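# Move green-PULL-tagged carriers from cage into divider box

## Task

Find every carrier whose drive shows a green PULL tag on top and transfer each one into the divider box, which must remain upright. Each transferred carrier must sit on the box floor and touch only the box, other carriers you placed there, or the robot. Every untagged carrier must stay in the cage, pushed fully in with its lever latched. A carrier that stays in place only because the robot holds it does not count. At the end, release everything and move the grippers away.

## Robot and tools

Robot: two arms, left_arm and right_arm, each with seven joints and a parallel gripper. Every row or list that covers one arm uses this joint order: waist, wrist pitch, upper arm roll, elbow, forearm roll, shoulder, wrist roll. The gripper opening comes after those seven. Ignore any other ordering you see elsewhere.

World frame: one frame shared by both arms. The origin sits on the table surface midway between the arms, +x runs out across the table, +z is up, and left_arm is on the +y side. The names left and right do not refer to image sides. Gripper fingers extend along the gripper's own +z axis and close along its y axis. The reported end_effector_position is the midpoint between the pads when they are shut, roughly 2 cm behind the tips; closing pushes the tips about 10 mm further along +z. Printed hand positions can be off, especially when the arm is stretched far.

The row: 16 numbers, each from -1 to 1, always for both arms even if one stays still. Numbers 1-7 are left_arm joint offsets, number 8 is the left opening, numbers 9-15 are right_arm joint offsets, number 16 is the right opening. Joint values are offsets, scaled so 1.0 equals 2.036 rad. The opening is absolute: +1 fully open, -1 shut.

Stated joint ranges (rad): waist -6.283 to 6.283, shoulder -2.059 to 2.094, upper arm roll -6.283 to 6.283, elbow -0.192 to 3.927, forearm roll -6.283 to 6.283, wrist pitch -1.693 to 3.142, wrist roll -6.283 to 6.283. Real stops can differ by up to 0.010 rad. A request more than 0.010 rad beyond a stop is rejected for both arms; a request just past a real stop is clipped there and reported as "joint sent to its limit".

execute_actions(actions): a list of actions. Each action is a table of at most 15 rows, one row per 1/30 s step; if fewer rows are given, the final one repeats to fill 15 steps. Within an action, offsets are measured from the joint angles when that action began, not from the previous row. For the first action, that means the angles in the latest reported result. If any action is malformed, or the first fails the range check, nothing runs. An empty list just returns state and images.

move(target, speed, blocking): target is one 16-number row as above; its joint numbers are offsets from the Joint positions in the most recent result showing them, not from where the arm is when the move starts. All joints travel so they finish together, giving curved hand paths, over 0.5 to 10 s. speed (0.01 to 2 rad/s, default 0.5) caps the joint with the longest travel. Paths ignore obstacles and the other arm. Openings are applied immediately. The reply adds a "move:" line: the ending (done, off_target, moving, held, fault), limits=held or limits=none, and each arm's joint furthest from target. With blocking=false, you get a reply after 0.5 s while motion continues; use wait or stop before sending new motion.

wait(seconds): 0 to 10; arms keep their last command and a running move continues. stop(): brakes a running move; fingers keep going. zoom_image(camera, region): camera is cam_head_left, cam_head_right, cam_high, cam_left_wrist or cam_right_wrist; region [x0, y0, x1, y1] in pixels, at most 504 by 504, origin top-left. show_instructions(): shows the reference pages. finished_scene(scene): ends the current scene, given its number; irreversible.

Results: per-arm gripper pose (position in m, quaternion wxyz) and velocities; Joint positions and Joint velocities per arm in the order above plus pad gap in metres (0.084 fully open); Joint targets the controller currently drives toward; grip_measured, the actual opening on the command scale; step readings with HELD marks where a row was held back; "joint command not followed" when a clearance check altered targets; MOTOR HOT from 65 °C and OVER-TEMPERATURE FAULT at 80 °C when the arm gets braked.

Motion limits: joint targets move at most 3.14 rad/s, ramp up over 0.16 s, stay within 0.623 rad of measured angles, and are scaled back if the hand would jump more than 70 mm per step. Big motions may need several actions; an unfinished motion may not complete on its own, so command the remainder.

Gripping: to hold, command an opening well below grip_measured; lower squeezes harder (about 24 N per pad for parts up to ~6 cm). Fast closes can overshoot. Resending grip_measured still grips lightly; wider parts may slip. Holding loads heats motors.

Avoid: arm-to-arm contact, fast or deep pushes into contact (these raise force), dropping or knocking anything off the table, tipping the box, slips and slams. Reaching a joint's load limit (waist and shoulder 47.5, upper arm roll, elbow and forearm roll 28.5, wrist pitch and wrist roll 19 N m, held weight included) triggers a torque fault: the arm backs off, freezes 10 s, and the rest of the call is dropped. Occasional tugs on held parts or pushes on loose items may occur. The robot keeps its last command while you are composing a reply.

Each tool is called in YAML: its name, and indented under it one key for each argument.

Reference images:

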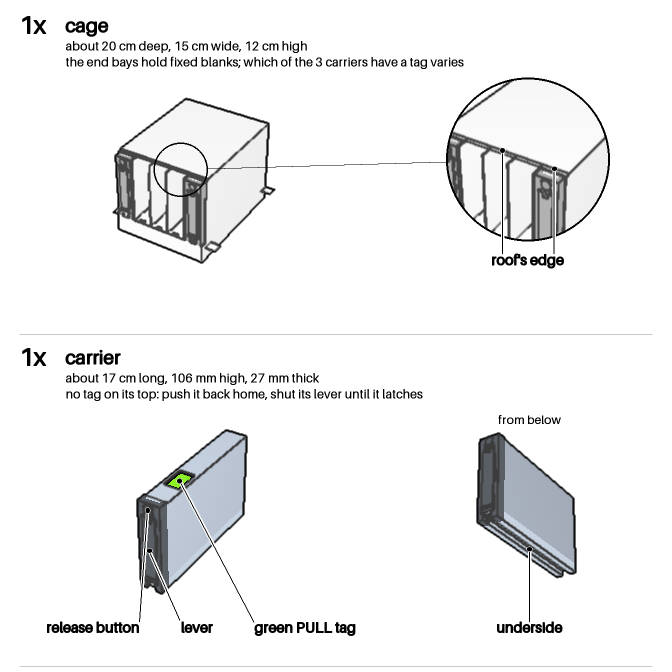

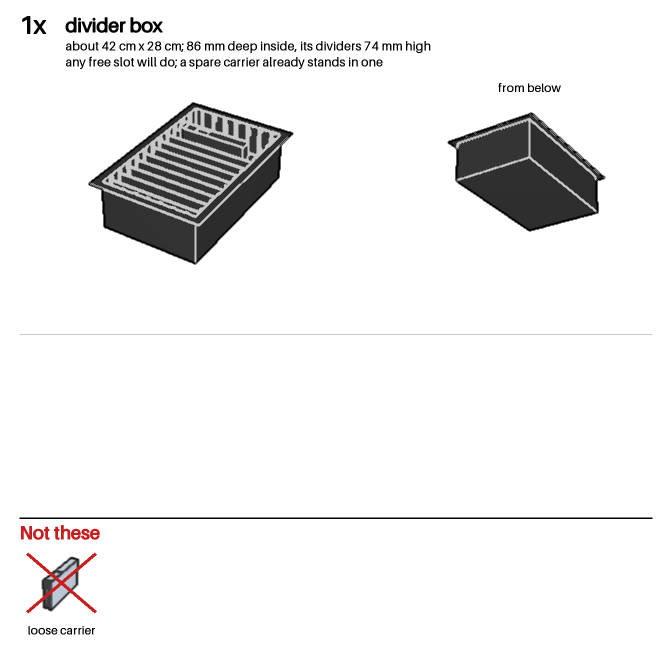

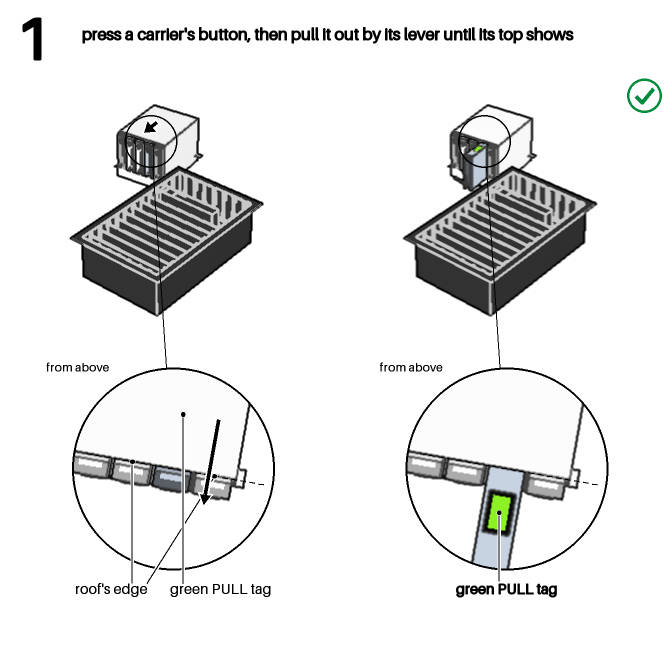

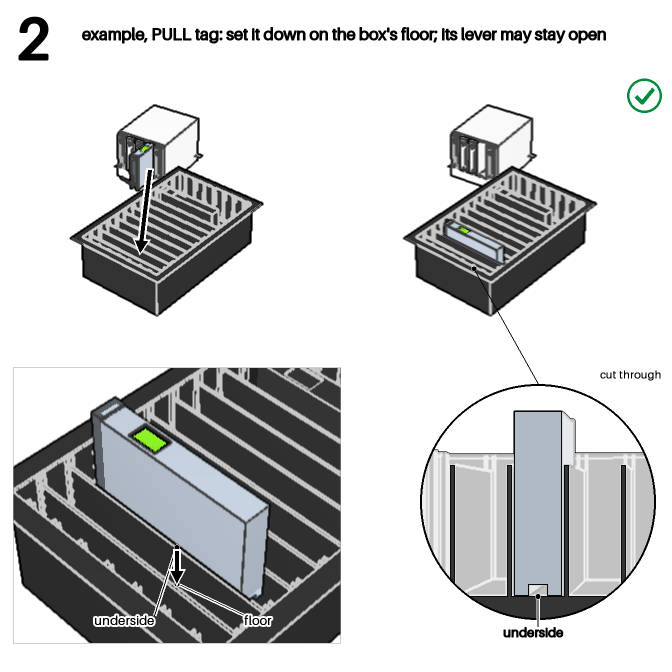

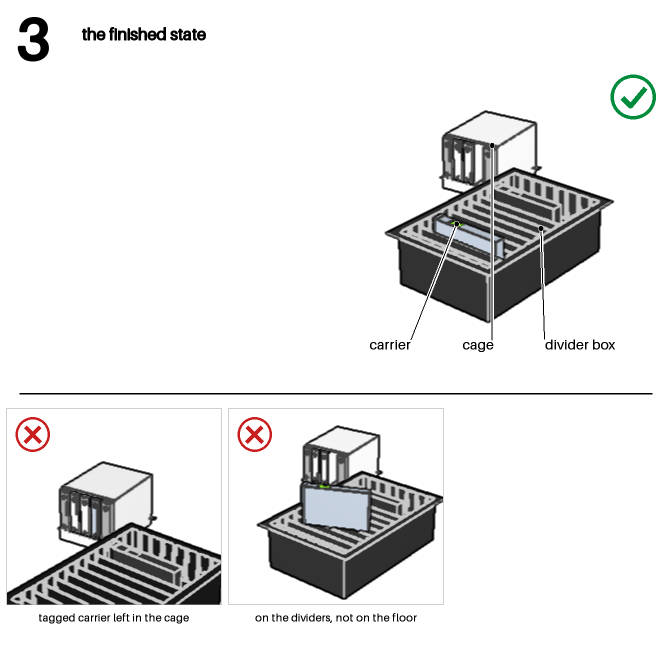

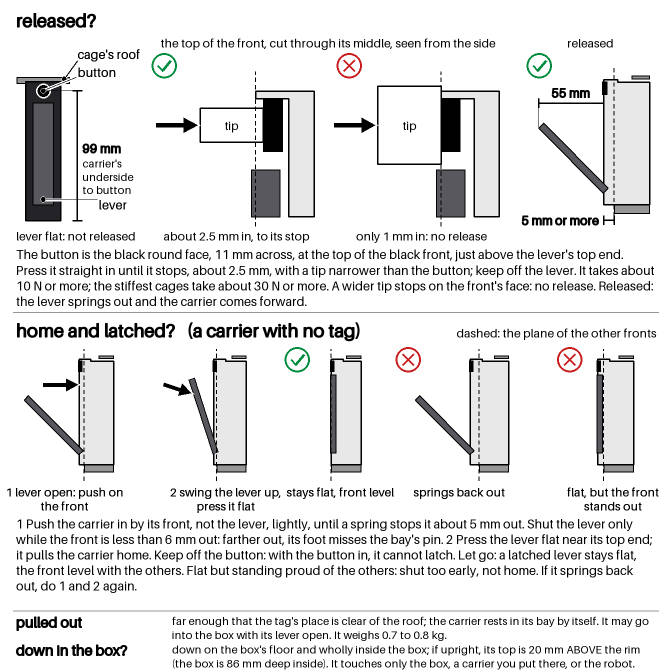

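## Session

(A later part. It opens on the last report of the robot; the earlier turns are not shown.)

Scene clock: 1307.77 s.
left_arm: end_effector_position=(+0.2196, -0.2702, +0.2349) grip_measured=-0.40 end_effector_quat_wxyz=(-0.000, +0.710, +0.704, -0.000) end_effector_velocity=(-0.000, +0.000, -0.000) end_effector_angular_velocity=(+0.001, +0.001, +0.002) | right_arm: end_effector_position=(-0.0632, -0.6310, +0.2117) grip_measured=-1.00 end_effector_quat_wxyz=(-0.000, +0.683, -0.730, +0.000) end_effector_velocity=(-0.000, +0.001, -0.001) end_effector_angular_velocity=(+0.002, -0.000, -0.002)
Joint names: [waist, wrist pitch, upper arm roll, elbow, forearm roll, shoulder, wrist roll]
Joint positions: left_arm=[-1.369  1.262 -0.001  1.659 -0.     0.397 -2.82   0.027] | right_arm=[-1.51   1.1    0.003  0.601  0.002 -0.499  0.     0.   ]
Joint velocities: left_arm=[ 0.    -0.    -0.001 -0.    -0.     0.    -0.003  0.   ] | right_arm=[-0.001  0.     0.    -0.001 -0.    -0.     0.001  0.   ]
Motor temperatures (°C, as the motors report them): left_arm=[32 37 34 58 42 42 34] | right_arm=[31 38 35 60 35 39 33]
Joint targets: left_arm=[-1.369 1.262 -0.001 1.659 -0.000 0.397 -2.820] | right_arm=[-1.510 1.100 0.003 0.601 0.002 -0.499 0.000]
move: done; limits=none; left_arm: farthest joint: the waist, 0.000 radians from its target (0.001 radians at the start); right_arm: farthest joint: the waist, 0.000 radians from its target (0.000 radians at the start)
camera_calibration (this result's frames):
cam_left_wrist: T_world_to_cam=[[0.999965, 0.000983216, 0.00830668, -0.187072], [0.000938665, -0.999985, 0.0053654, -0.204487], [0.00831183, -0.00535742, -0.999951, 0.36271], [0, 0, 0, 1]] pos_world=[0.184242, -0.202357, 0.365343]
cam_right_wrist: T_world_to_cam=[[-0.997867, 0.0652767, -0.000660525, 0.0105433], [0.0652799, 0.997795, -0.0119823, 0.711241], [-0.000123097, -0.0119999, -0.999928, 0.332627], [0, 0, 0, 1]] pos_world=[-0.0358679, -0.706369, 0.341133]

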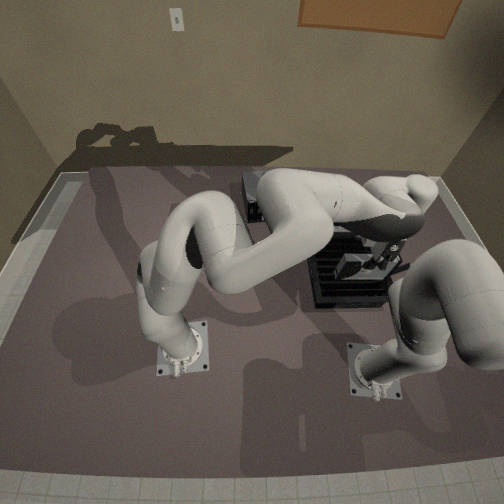

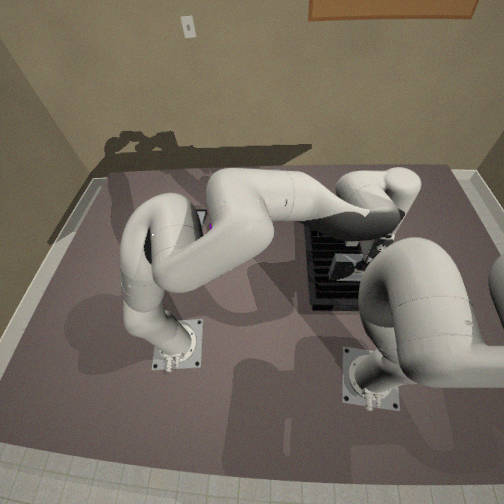

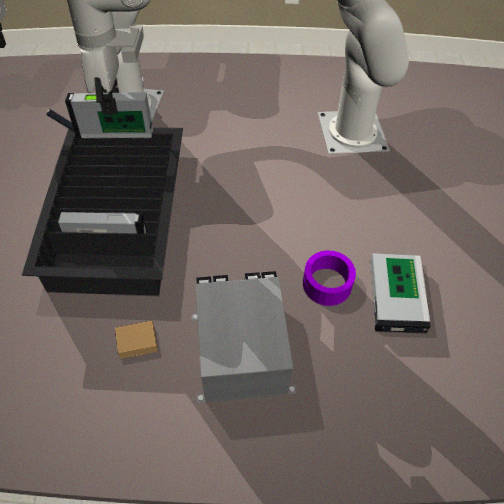

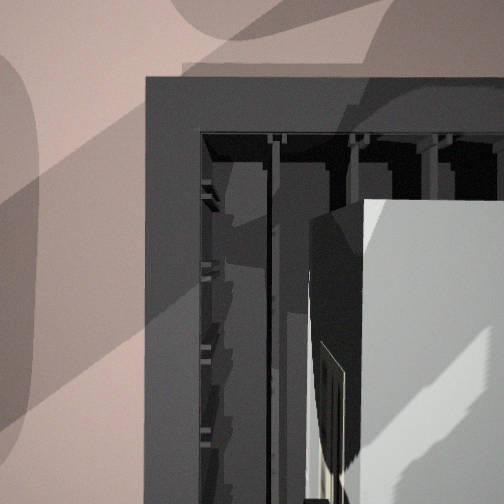

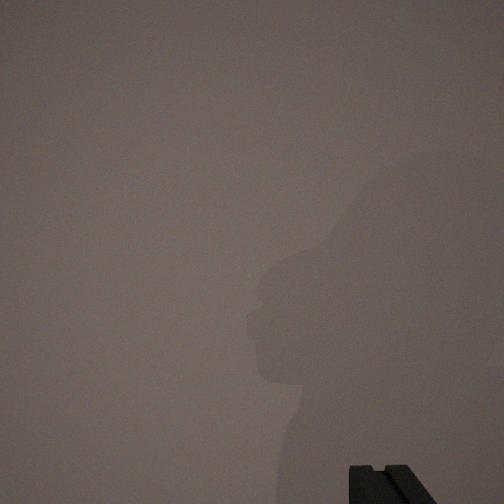

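execute_actions:
  actions: []

Scene clock: 1334.23 s.
left_arm: end_effector_position=(+0.2196, -0.2702, +0.2349) grip_measured=-0.40 end_effector_quat_wxyz=(-0.000, +0.710, +0.704, -0.000) end_effector_velocity=(+0.001, -0.000, +0.000) end_effector_angular_velocity=(-0.002, -0.001, +0.001) | right_arm: end_effector_position=(-0.0632, -0.6310, +0.2117) grip_measured=-1.00 end_effector_quat_wxyz=(-0.000, +0.683, -0.730, +0.000) end_effector_velocity=(-0.001, +0.000, -0.000) end_effector_angular_velocity=(+0.002, +0.002, +0.001)
Joint names: [waist, wrist pitch, upper arm roll, elbow, forearm roll, shoulder, wrist roll]
Joint positions: left_arm=[-1.369  1.262 -0.001  1.659 -0.     0.397 -2.82   0.027] | right_arm=[-1.51   1.1    0.003  0.601  0.002 -0.499  0.     0.   ]
Joint velocities: left_arm=[ 0.    -0.001  0.001  0.001 -0.     0.     0.     0.   ] | right_arm=[-0.001  0.002  0.     0.    -0.002  0.    -0.001  0.   ]
Motor temperatures (°C, as the motors report them): left_arm=[32 37 34 59 42 43 34] | right_arm=[31 38 35 61 35 39 33]
Joint targets: left_arm=[-1.369 1.262 -0.001 1.659 -0.000 0.397 -2.820] | right_arm=[-1.510 1.100 0.003 0.601 0.002 -0.499 0.000]
camera_calibration (this result's frames):
cam_left_wrist: T_world_to_cam=[[0.999965, 0.00120145, 0.00830959, -0.187016], [0.00115688, -0.999985, 0.00536564, -0.204534], [0.00831591, -0.00535584, -0.999951, 0.36271], [0, 0, 0, 1]] pos_world=[0.18423, -0.202364, 0.365344]
cam_right_wrist: T_world_to_cam=[[-0.997867, 0.0652761, -0.000660296, 0.0105431], [0.0652793, 0.997795, -0.0119825, 0.711241], [-0.000123333, -0.0120001, -0.999928, 0.332627], [0, 0, 0, 1]] pos_world=[-0.0358677, -0.706369, 0.341133]

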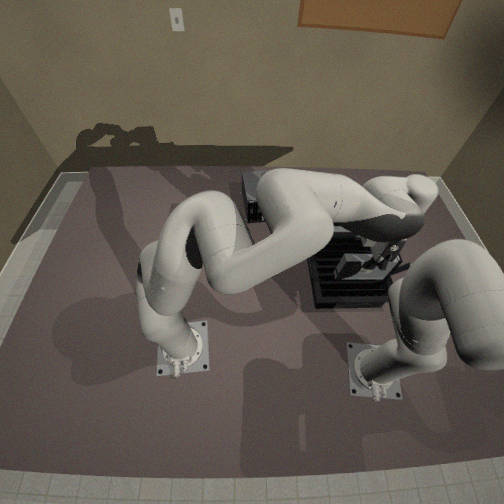

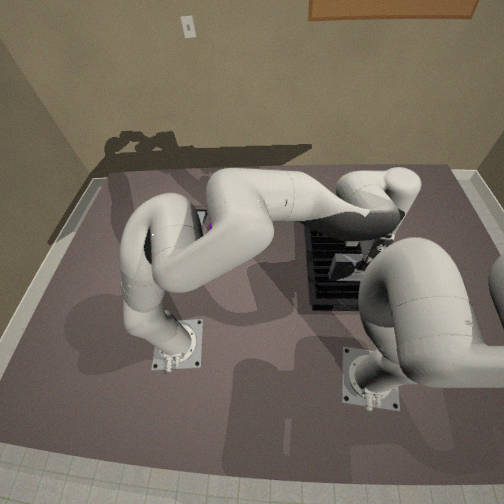

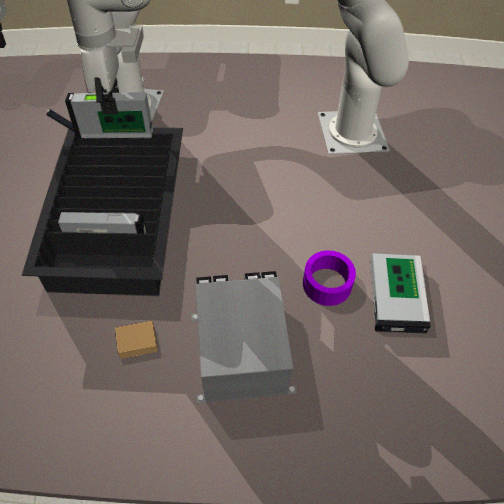

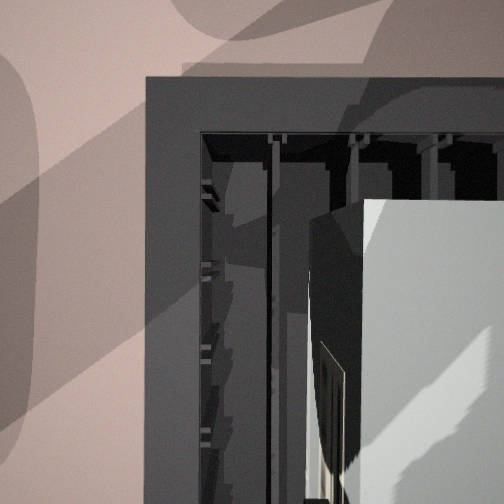

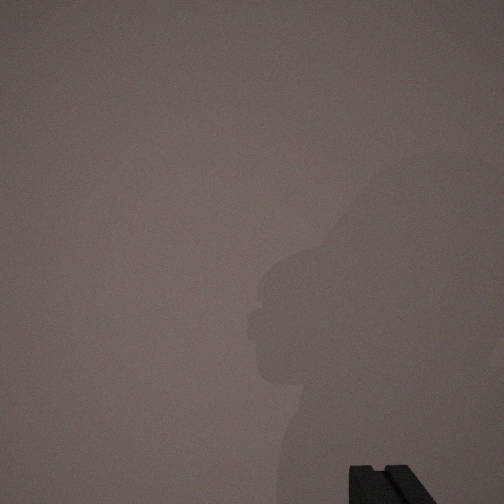

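move:
  target: [0.0032,-0.0244,0,-0.0827,0,-0.0583,0.0032,-1, 0,0,0,0,0,0,0,-1]
  speed: 0.15

Scene clock: 1348.33 s.
left_arm: end_effector_position=(+0.2130, -0.2381, +0.2349) grip_measured=-0.40 end_effector_quat_wxyz=(-0.000, +0.710, +0.704, -0.000) end_effector_velocity=(-0.000, +0.001, -0.000) end_effector_angular_velocity=(+0.001, +0.001, -0.000) | right_arm: end_effector_position=(-0.0632, -0.6310, +0.2117) grip_measured=-1.00 end_effector_quat_wxyz=(-0.000, +0.683, -0.730, +0.000) end_effector_velocity=(+0.000, +0.000, -0.000) end_effector_angular_velocity=(+0.001, +0.000, +0.002)
Joint names: [waist, wrist pitch, upper arm roll, elbow, forearm roll, shoulder, wrist roll]
Joint positions: left_arm=[-1.363  1.212 -0.001  1.491 -0.     0.279 -2.814  0.027] | right_arm=[-1.51   1.1    0.003  0.601  0.002 -0.499  0.     0.   ]
Joint velocities: left_arm=[ 0.001  0.    -0.001 -0.003 -0.    -0.002  0.     0.   ] | right_arm=[ 0.001 -0.     0.    -0.    -0.     0.    -0.     0.   ]
Motor temperatures (°C, as the motors report them): left_arm=[32 37 34 59 42 43 34] | right_arm=[31 38 35 61 35 39 33]
Joint targets: left_arm=[-1.363 1.212 -0.001 1.490 -0.000 0.279 -2.814] | right_arm=[-1.510 1.100 0.003 0.601 0.002 -0.499 0.000]
move: done; limits=none; left_arm: farthest joint: the waist, 0.001 radians from its target (0.007 radians at the start); right_arm: farthest joint: the waist, 0.000 radians from its target (0.000 radians at the start)
camera_calibration (this result's frames):
cam_left_wrist: T_world_to_cam=[[0.999964, 0.00116354, 0.0084086, -0.180432], [0.00111879, -0.999985, 0.00532488, -0.172378], [0.00841467, -0.00531528, -0.99995, 0.362966], [0, 0, 0, 1]] pos_world=[0.177564, -0.170237, 0.365383]
cam_right_wrist: T_world_to_cam=[[-0.997867, 0.0652759, -0.000660265, 0.010543], [0.0652791, 0.997795, -0.0119826, 0.711241], [-0.000123365, -0.0120001, -0.999928, 0.332627], [0, 0, 0, 1]] pos_world=[-0.0358676, -0.706369, 0.341133]

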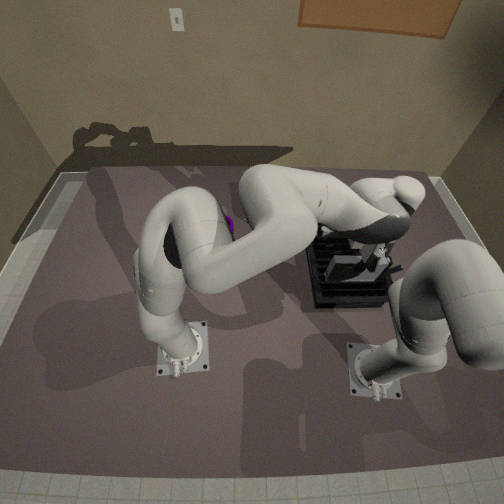

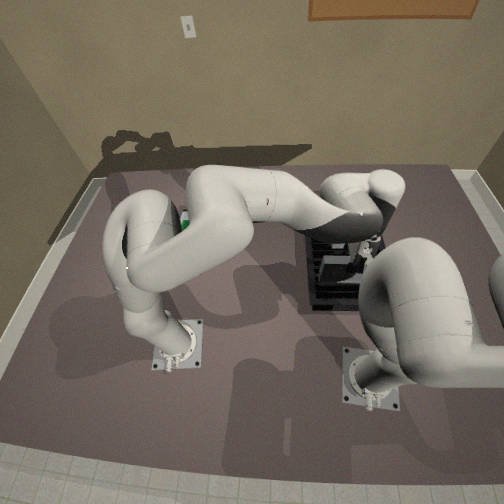

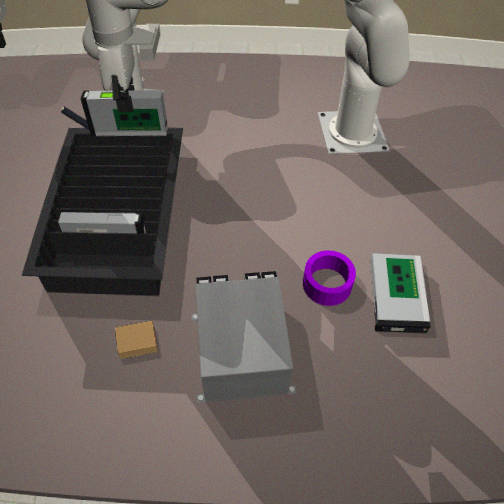

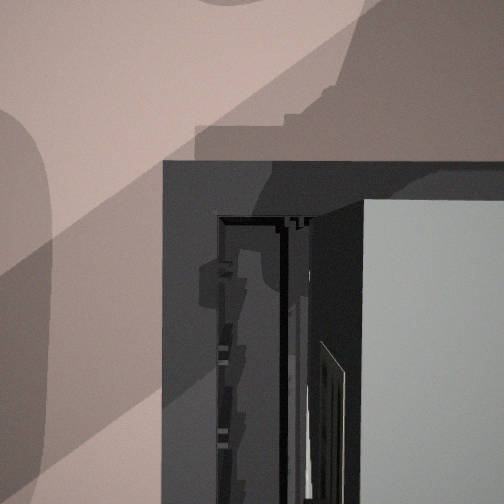

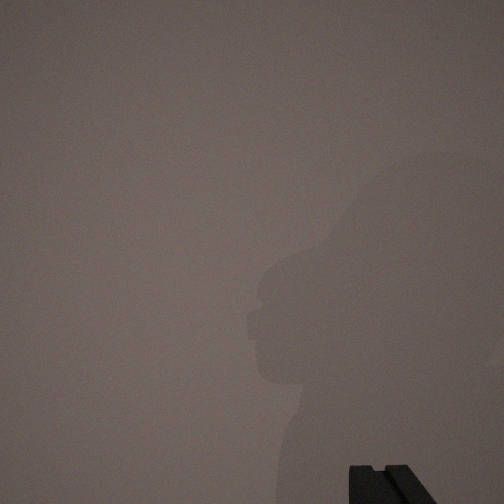

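zoom_image:
  camera: "cam_left_wrist"
  region: [200, 180, 400, 380]

Region (200, 180, 400, 380) of cam_left_wrist's 504x504 image, scaled by 2.520, with more detail than that image has.

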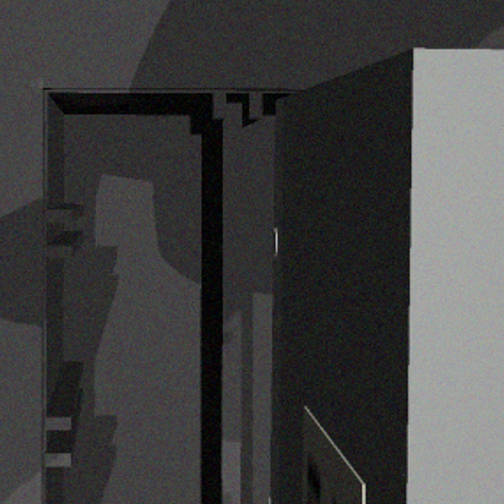

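move:
  target: [0,-0.0656,0,-0.0443,0,0.0214,0,-1, 0,0,0,0,0,0,0,-1]
  speed: 0.08

zoom_image:
  camera: "cam_left_wrist"
  region: [200, 180, 400, 380]

Scene clock: 1376.87 s.
left_arm: end_effector_position=(+0.2136, -0.2400, +0.1832) grip_measured=-0.40 end_effector_quat_wxyz=(-0.000, +0.710, +0.704, -0.000) end_effector_velocity=(-0.001, +0.001, -0.002) end_effector_angular_velocity=(+0.003, +0.001, -0.001) | right_arm: end_effector_position=(-0.0632, -0.6310, +0.2117) grip_measured=-1.00 end_effector_quat_wxyz=(-0.000, +0.683, -0.730, +0.000) end_effector_velocity=(-0.000, +0.000, -0.000) end_effector_angular_velocity=(+0.001, +0.001, -0.001)
Joint names: [waist, wrist pitch, upper arm roll, elbow, forearm roll, shoulder, wrist roll]
Joint positions: left_arm=[-1.363  1.079 -0.001  1.401 -0.     0.322 -2.814  0.027] | right_arm=[-1.51   1.1    0.003  0.601  0.002 -0.499  0.     0.   ]
Joint velocities: left_arm=[ 0.    -0.002 -0.001 -0.004 -0.     0.001  0.    -0.   ] | right_arm=[ 0.     0.001 -0.001 -0.    -0.001 -0.     0.001  0.   ]
Motor temperatures (°C, as the motors report them): left_arm=[32 37 34 60 42 42 34] | right_arm=[31 38 35 61 35 39 33]
Joint targets: left_arm=[-1.363 1.078 -0.001 1.400 -0.000 0.322 -2.814] | right_arm=[-1.510 1.100 0.003 0.601 0.002 -0.499 0.000]
move: done; limits=none; left_arm: farthest joint: the waist, 0.000 radians from its target (0.000 radians at the start); right_arm: farthest joint: the waist, 0.000 radians from its target (0.000 radians at the start)
camera_calibration (this result's frames):
cam_left_wrist: T_world_to_cam=[[0.999963, 0.00122813, 0.00848178, -0.18065], [0.0011807, -0.999984, 0.00559462, -0.174155], [0.00848851, -0.0055844, -0.999948, 0.311225], [0, 0, 0, 1]] pos_world=[0.178207, -0.172192, 0.313715]
cam_right_wrist: T_world_to_cam=[[-0.997867, 0.0652759, -0.000660262, 0.010543], [0.0652792, 0.997795, -0.0119826, 0.711241], [-0.000123368, -0.0120001, -0.999928, 0.332627], [0, 0, 0, 1]] pos_world=[-0.0358677, -0.706369, 0.341133]

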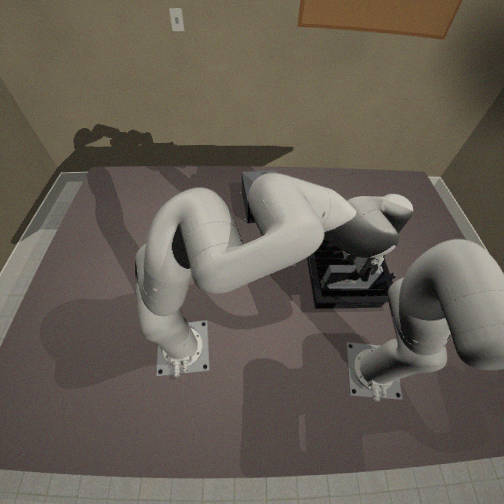

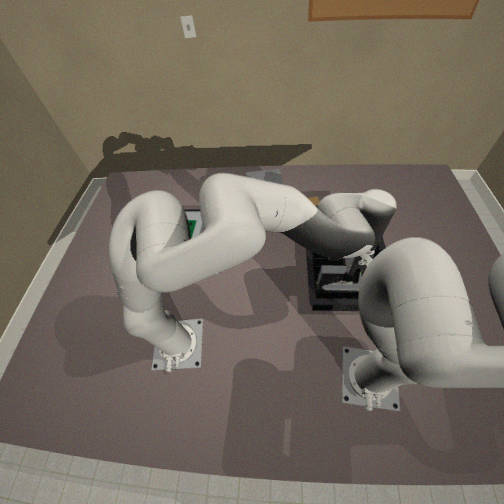

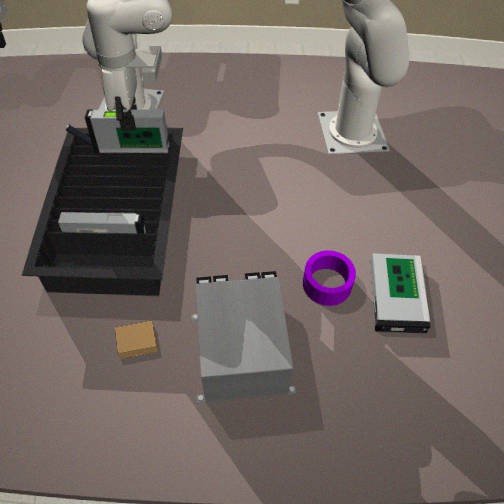

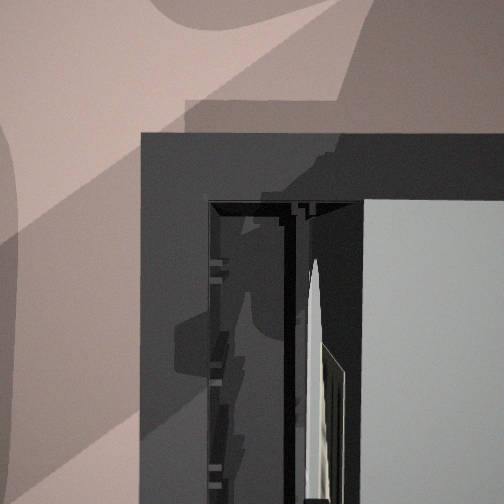

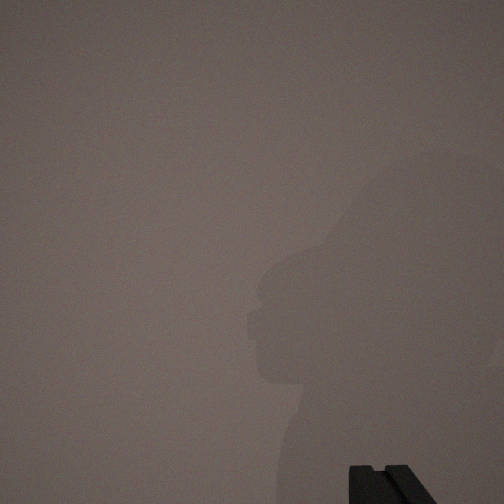

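Region (200, 180, 400, 380) of cam_left_wrist's 504x504 image, scaled by 2.520, with more detail than that image has.

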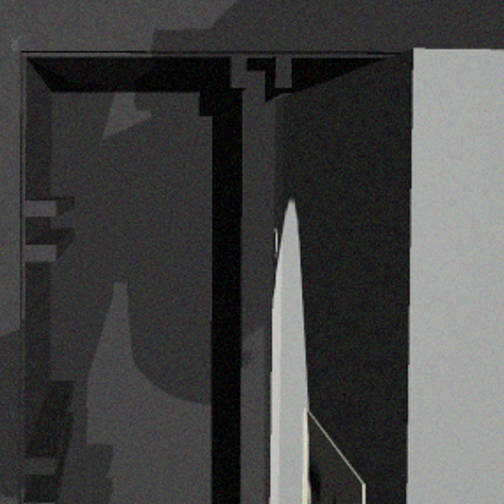

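zoom_image:
  camera: "cam_left_wrist"
  region: [270, 190, 340, 260]

Region (270, 190, 340, 260) of cam_left_wrist's 504x504 image, scaled by 7.200, with more detail than that image has.

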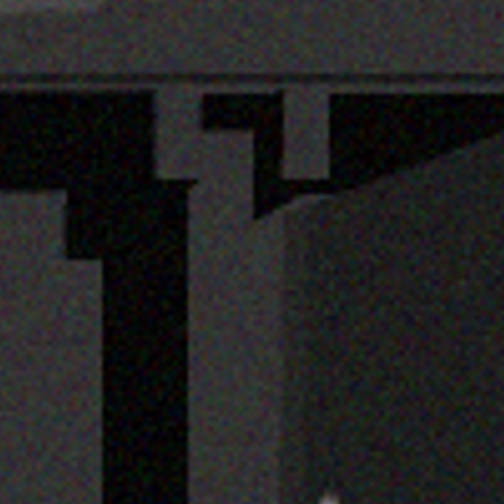

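move:
  target: [0,-0.0040,0,0.0013,0,0.0053,0,-1, 0,0,0,0,0,0,0,-1]
  speed: 0.02

zoom_image:
  camera: "cam_left_wrist"
  region: [270, 190, 340, 260]

Scene clock: 1404.33 s.
left_arm: end_effector_position=(+0.2142, -0.2419, +0.1790) grip_measured=-0.40 end_effector_quat_wxyz=(-0.000, +0.710, +0.704, -0.000) end_effector_velocity=(-0.001, -0.001, +0.000) end_effector_angular_velocity=(-0.003, -0.000, -0.003) | right_arm: end_effector_position=(-0.0632, -0.6310, +0.2117) grip_measured=-1.00 end_effector_quat_wxyz=(-0.000, +0.683, -0.730, +0.000) end_effector_velocity=(-0.000, -0.000, -0.000) end_effector_angular_velocity=(-0.000, -0.001, -0.001)
Joint names: [waist, wrist pitch, upper arm roll, elbow, forearm roll, shoulder, wrist roll]
Joint positions: left_arm=[-1.363  1.071 -0.001  1.403 -0.     0.333 -2.814  0.027] | right_arm=[-1.51   1.1    0.003  0.601  0.002 -0.499  0.     0.   ]
Joint velocities: left_arm=[-0.001 -0.001 -0.001  0.003 -0.     0.001  0.001 -0.   ] | right_arm=[-0.001 -0.001 -0.    -0.001  0.001  0.    -0.001  0.   ]
Motor temperatures (°C, as the motors report them): left_arm=[32 37 34 59 42 43 34] | right_arm=[31 38 35 61 35 39 33]
Joint targets: left_arm=[-1.363 1.070 -0.001 1.403 -0.000 0.333 -2.814] | right_arm=[-1.510 1.100 0.003 0.601 0.002 -0.499 0.000]
move: done; limits=none; left_arm: farthest joint: the waist, 0.000 radians from its target (0.000 radians at the start); right_arm: farthest joint: the waist, 0.000 radians from its target (0.000 radians at the start)
camera_calibration (this result's frames):
cam_left_wrist: T_world_to_cam=[[0.999964, 0.00123613, 0.00844668, -0.181226], [0.00118959, -0.999984, 0.00551202, -0.175993], [0.00845336, -0.00550177, -0.999949, 0.306984], [0, 0, 0, 1]] pos_world=[0.178834, -0.174077, 0.309469]
cam_right_wrist: T_world_to_cam=[[-0.997867, 0.0652759, -0.00066018, 0.0105429], [0.0652791, 0.997795, -0.0119825, 0.711241], [-0.000123447, -0.0120001, -0.999928, 0.332627], [0, 0, 0, 1]] pos_world=[-0.0358677, -0.706369, 0.341133]

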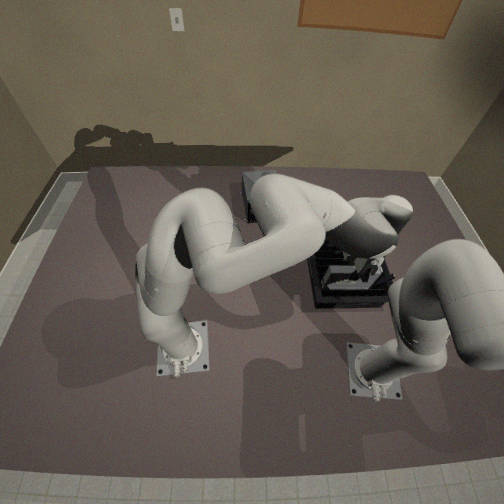

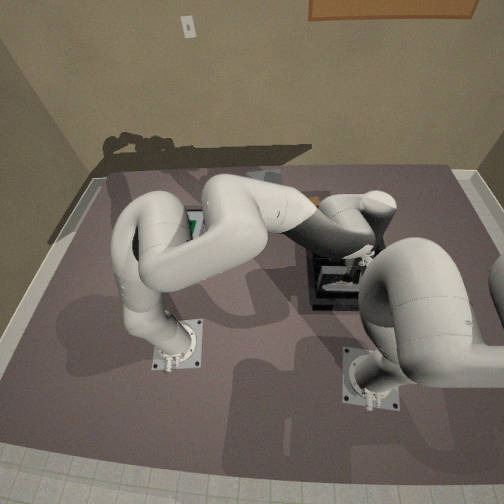

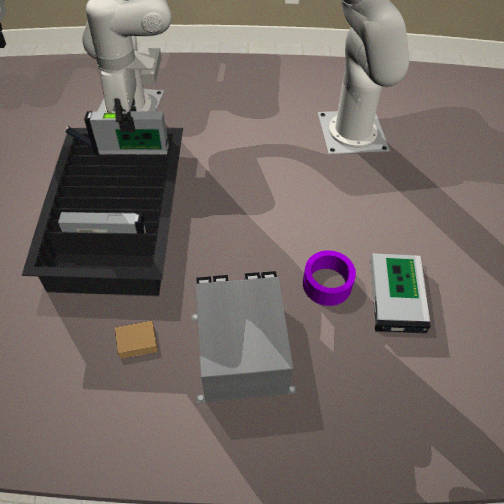

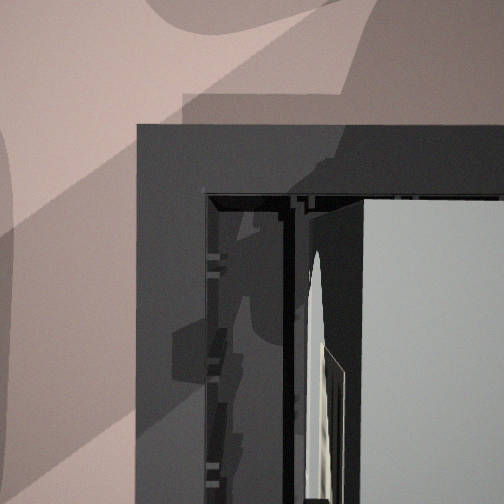

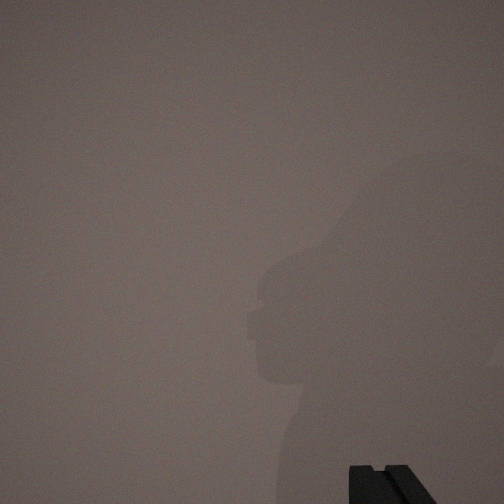

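Region (270, 190, 340, 260) of cam_left_wrist's 504x504 image, scaled by 7.200, with more detail than that image has.

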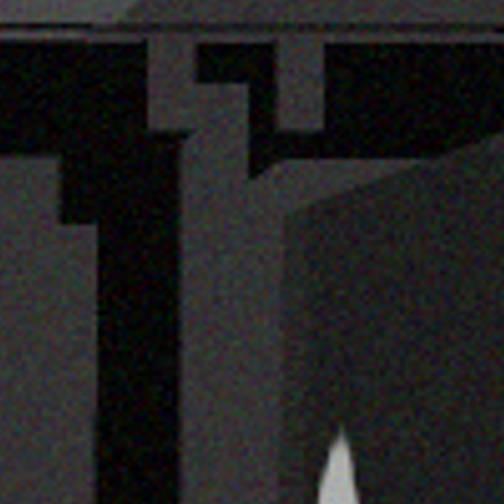

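zoom_image:
  camera: "cam_left_wrist"
  region: [260, 384, 380, 504]

zoom_image:
  camera: "cam_high"
  region: [20, 80, 200, 260]

Region (260, 384, 380, 504) of cam_left_wrist's 504x504 image, scaled by 4.200, with more detail than that image has.

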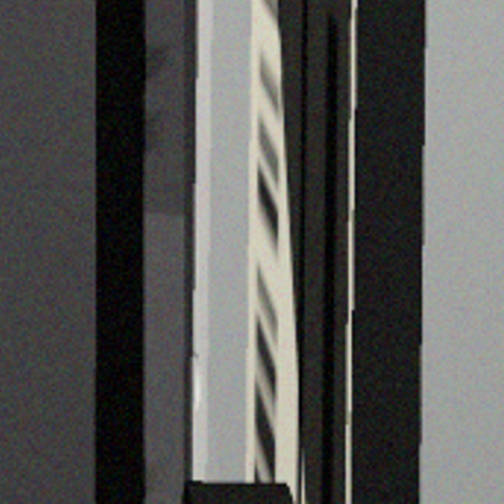

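Region (20, 80, 200, 260) of cam_high's 504x504 image, scaled by 2.800, with more detail than that image has.

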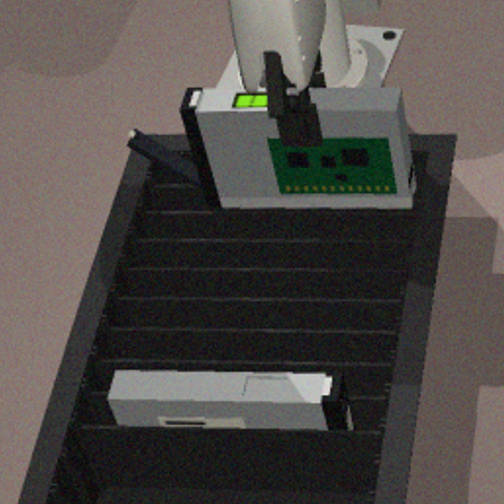

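execute_actions:
  actions:
    - [[0.0003,0,0,0,0,0,-0.0017,-1,0,0,0,0,0,0,0,-1],[0.0005,0,0,0,0,0,-0.0034,-1,0,0,0,0,0,0,0,-1],[0.0008,0,0,0,0,0,-0.0051,-1,0,0,0,0,0,0,0,-1]]

zoom_image:
  camera: "cam_left_wrist"
  region: [260, 200, 380, 504]

Scene clock: 1422.30 s.
left_arm: end_effector_position=(+0.2150, -0.2416, +0.1790) grip_measured=-0.40 end_effector_quat_wxyz=(-0.000, +0.706, +0.709, -0.000) end_effector_velocity=(+0.000, +0.001, -0.001) end_effector_angular_velocity=(+0.002, +0.000, +0.002) | right_arm: end_effector_position=(-0.0632, -0.6310, +0.2117) grip_measured=-1.00 end_effector_quat_wxyz=(-0.000, +0.683, -0.730, +0.000) end_effector_velocity=(+0.000, +0.000, -0.000) end_effector_angular_velocity=(+0.000, +0.002, +0.001)
Joint names: [waist, wrist pitch, upper arm roll, elbow, forearm roll, shoulder, wrist roll]
Joint positions: left_arm=[-1.361  1.071 -0.001  1.403 -0.     0.333 -2.824  0.027] | right_arm=[-1.51   1.1    0.003  0.601  0.002 -0.499  0.     0.   ]
Joint velocities: left_arm=[ 0.     0.001  0.001 -0.     0.     0.001 -0.002  0.   ] | right_arm=[ 0.001 -0.001  0.    -0.001 -0.002  0.     0.001  0.   ]
Motor temperatures (°C, as the motors report them): left_arm=[32 37 34 59 42 43 34] | right_arm=[31 38 35 61 35 39 33]
Joint targets: left_arm=[-1.361 1.071 -0.001 1.403 -0.000 0.333 -2.824] | right_arm=[-1.510 1.100 0.003 0.601 0.002 -0.499 0.000]
Step readings (joint positions):
0: left_arm=[-1.363 1.070 -0.001 1.403 -0.000 0.333 -2.814] | right_arm=[-1.510 1.100 0.003 0.601 0.002 -0.499 0.000]
1: left_arm=[-1.363 1.070 -0.001 1.403 -0.000 0.333 -2.814] | right_arm=[-1.510 1.100 0.003 0.601 0.002 -0.499 0.000]
2: left_arm=[-1.363 1.070 -0.001 1.403 -0.000 0.333 -2.814] | right_arm=[-1.510 1.100 0.003 0.601 0.002 -0.499 0.000]
4: left_arm=[-1.362 1.071 -0.001 1.403 -0.000 0.333 -2.817] | right_arm=[-1.510 1.100 0.003 0.601 0.002 -0.499 0.000]
8: left_arm=[-1.362 1.071 -0.001 1.403 -0.000 0.333 -2.822] | right_arm=[-1.510 1.100 0.003 0.601 0.002 -0.499 0.000]
15: Joint positions above
camera_calibration (this result's frames):
cam_left_wrist: T_world_to_cam=[[0.99988, 0.0129839, 0.00841582, -0.179161], [0.0129378, -0.999901, 0.00551056, -0.178235], [0.00848654, -0.00540102, -0.999949, 0.306993], [0, 0, 0, 1]] pos_world=[0.17884, -0.174233, 0.309468]
cam_right_wrist: T_world_to_cam=[[-0.997867, 0.0652756, -0.000660209, 0.0105427], [0.0652788, 0.997795, -0.0119826, 0.711241], [-0.000123417, -0.0120001, -0.999928, 0.332627], [0, 0, 0, 1]] pos_world=[-0.0358677, -0.706369, 0.341133]

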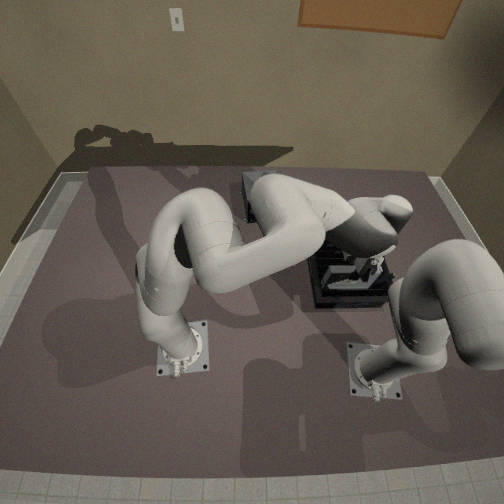

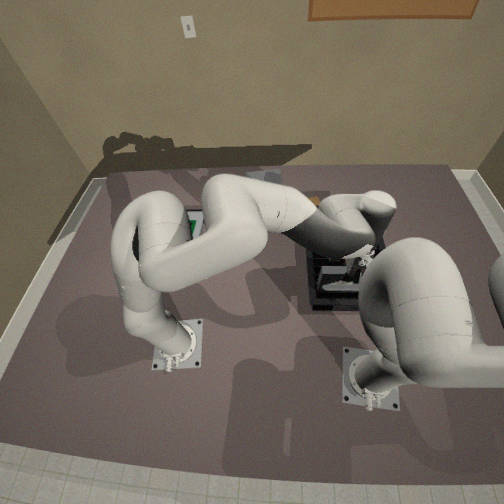

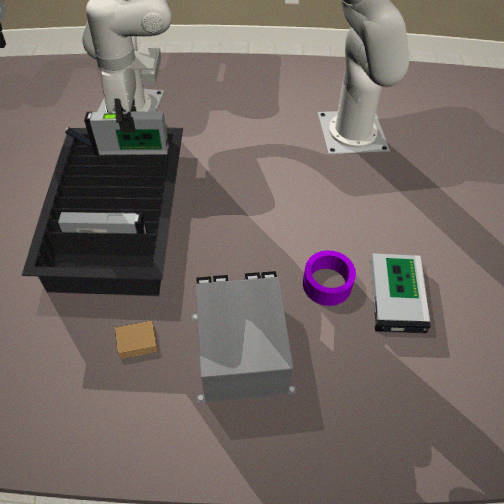

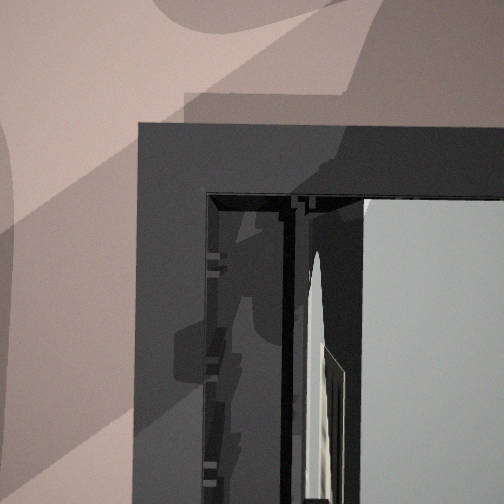

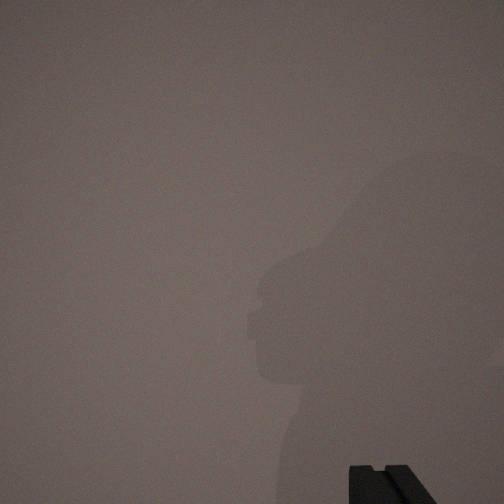

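Region (260, 200, 380, 504) of cam_left_wrist's 504x504 image, scaled by 1.658, with more detail than that image has; it fills the left 199 columns of this view, and the rest is white.

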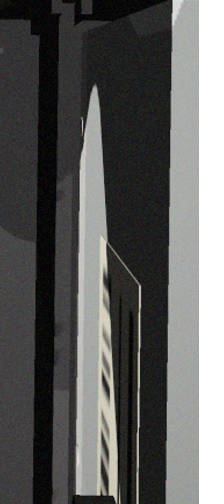

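Check both ends in detail.

zoom_image:
  camera: "cam_left_wrist"
  region: [270, 434, 340, 504]

zoom_image:
  camera: "cam_left_wrist"
  region: [270, 190, 340, 260]

Region (270, 434, 340, 504) of cam_left_wrist's 504x504 image, scaled by 7.200, with more detail than that image has.

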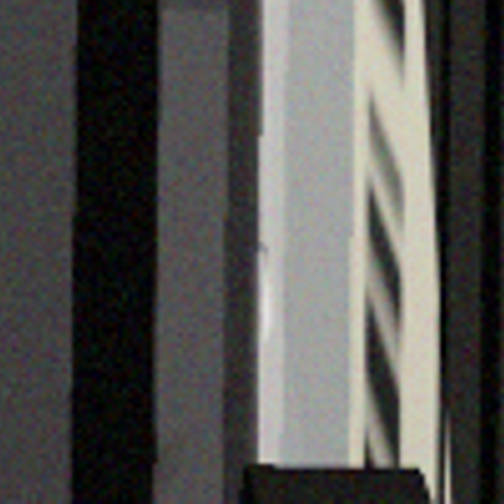

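Region (270, 190, 340, 260) of cam_left_wrist's 504x504 image, scaled by 7.200, with more detail than that image has.

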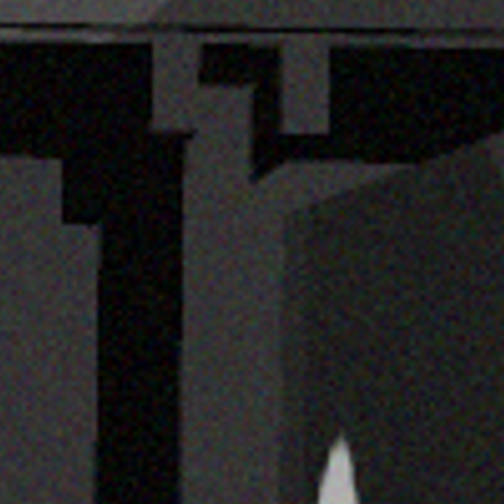

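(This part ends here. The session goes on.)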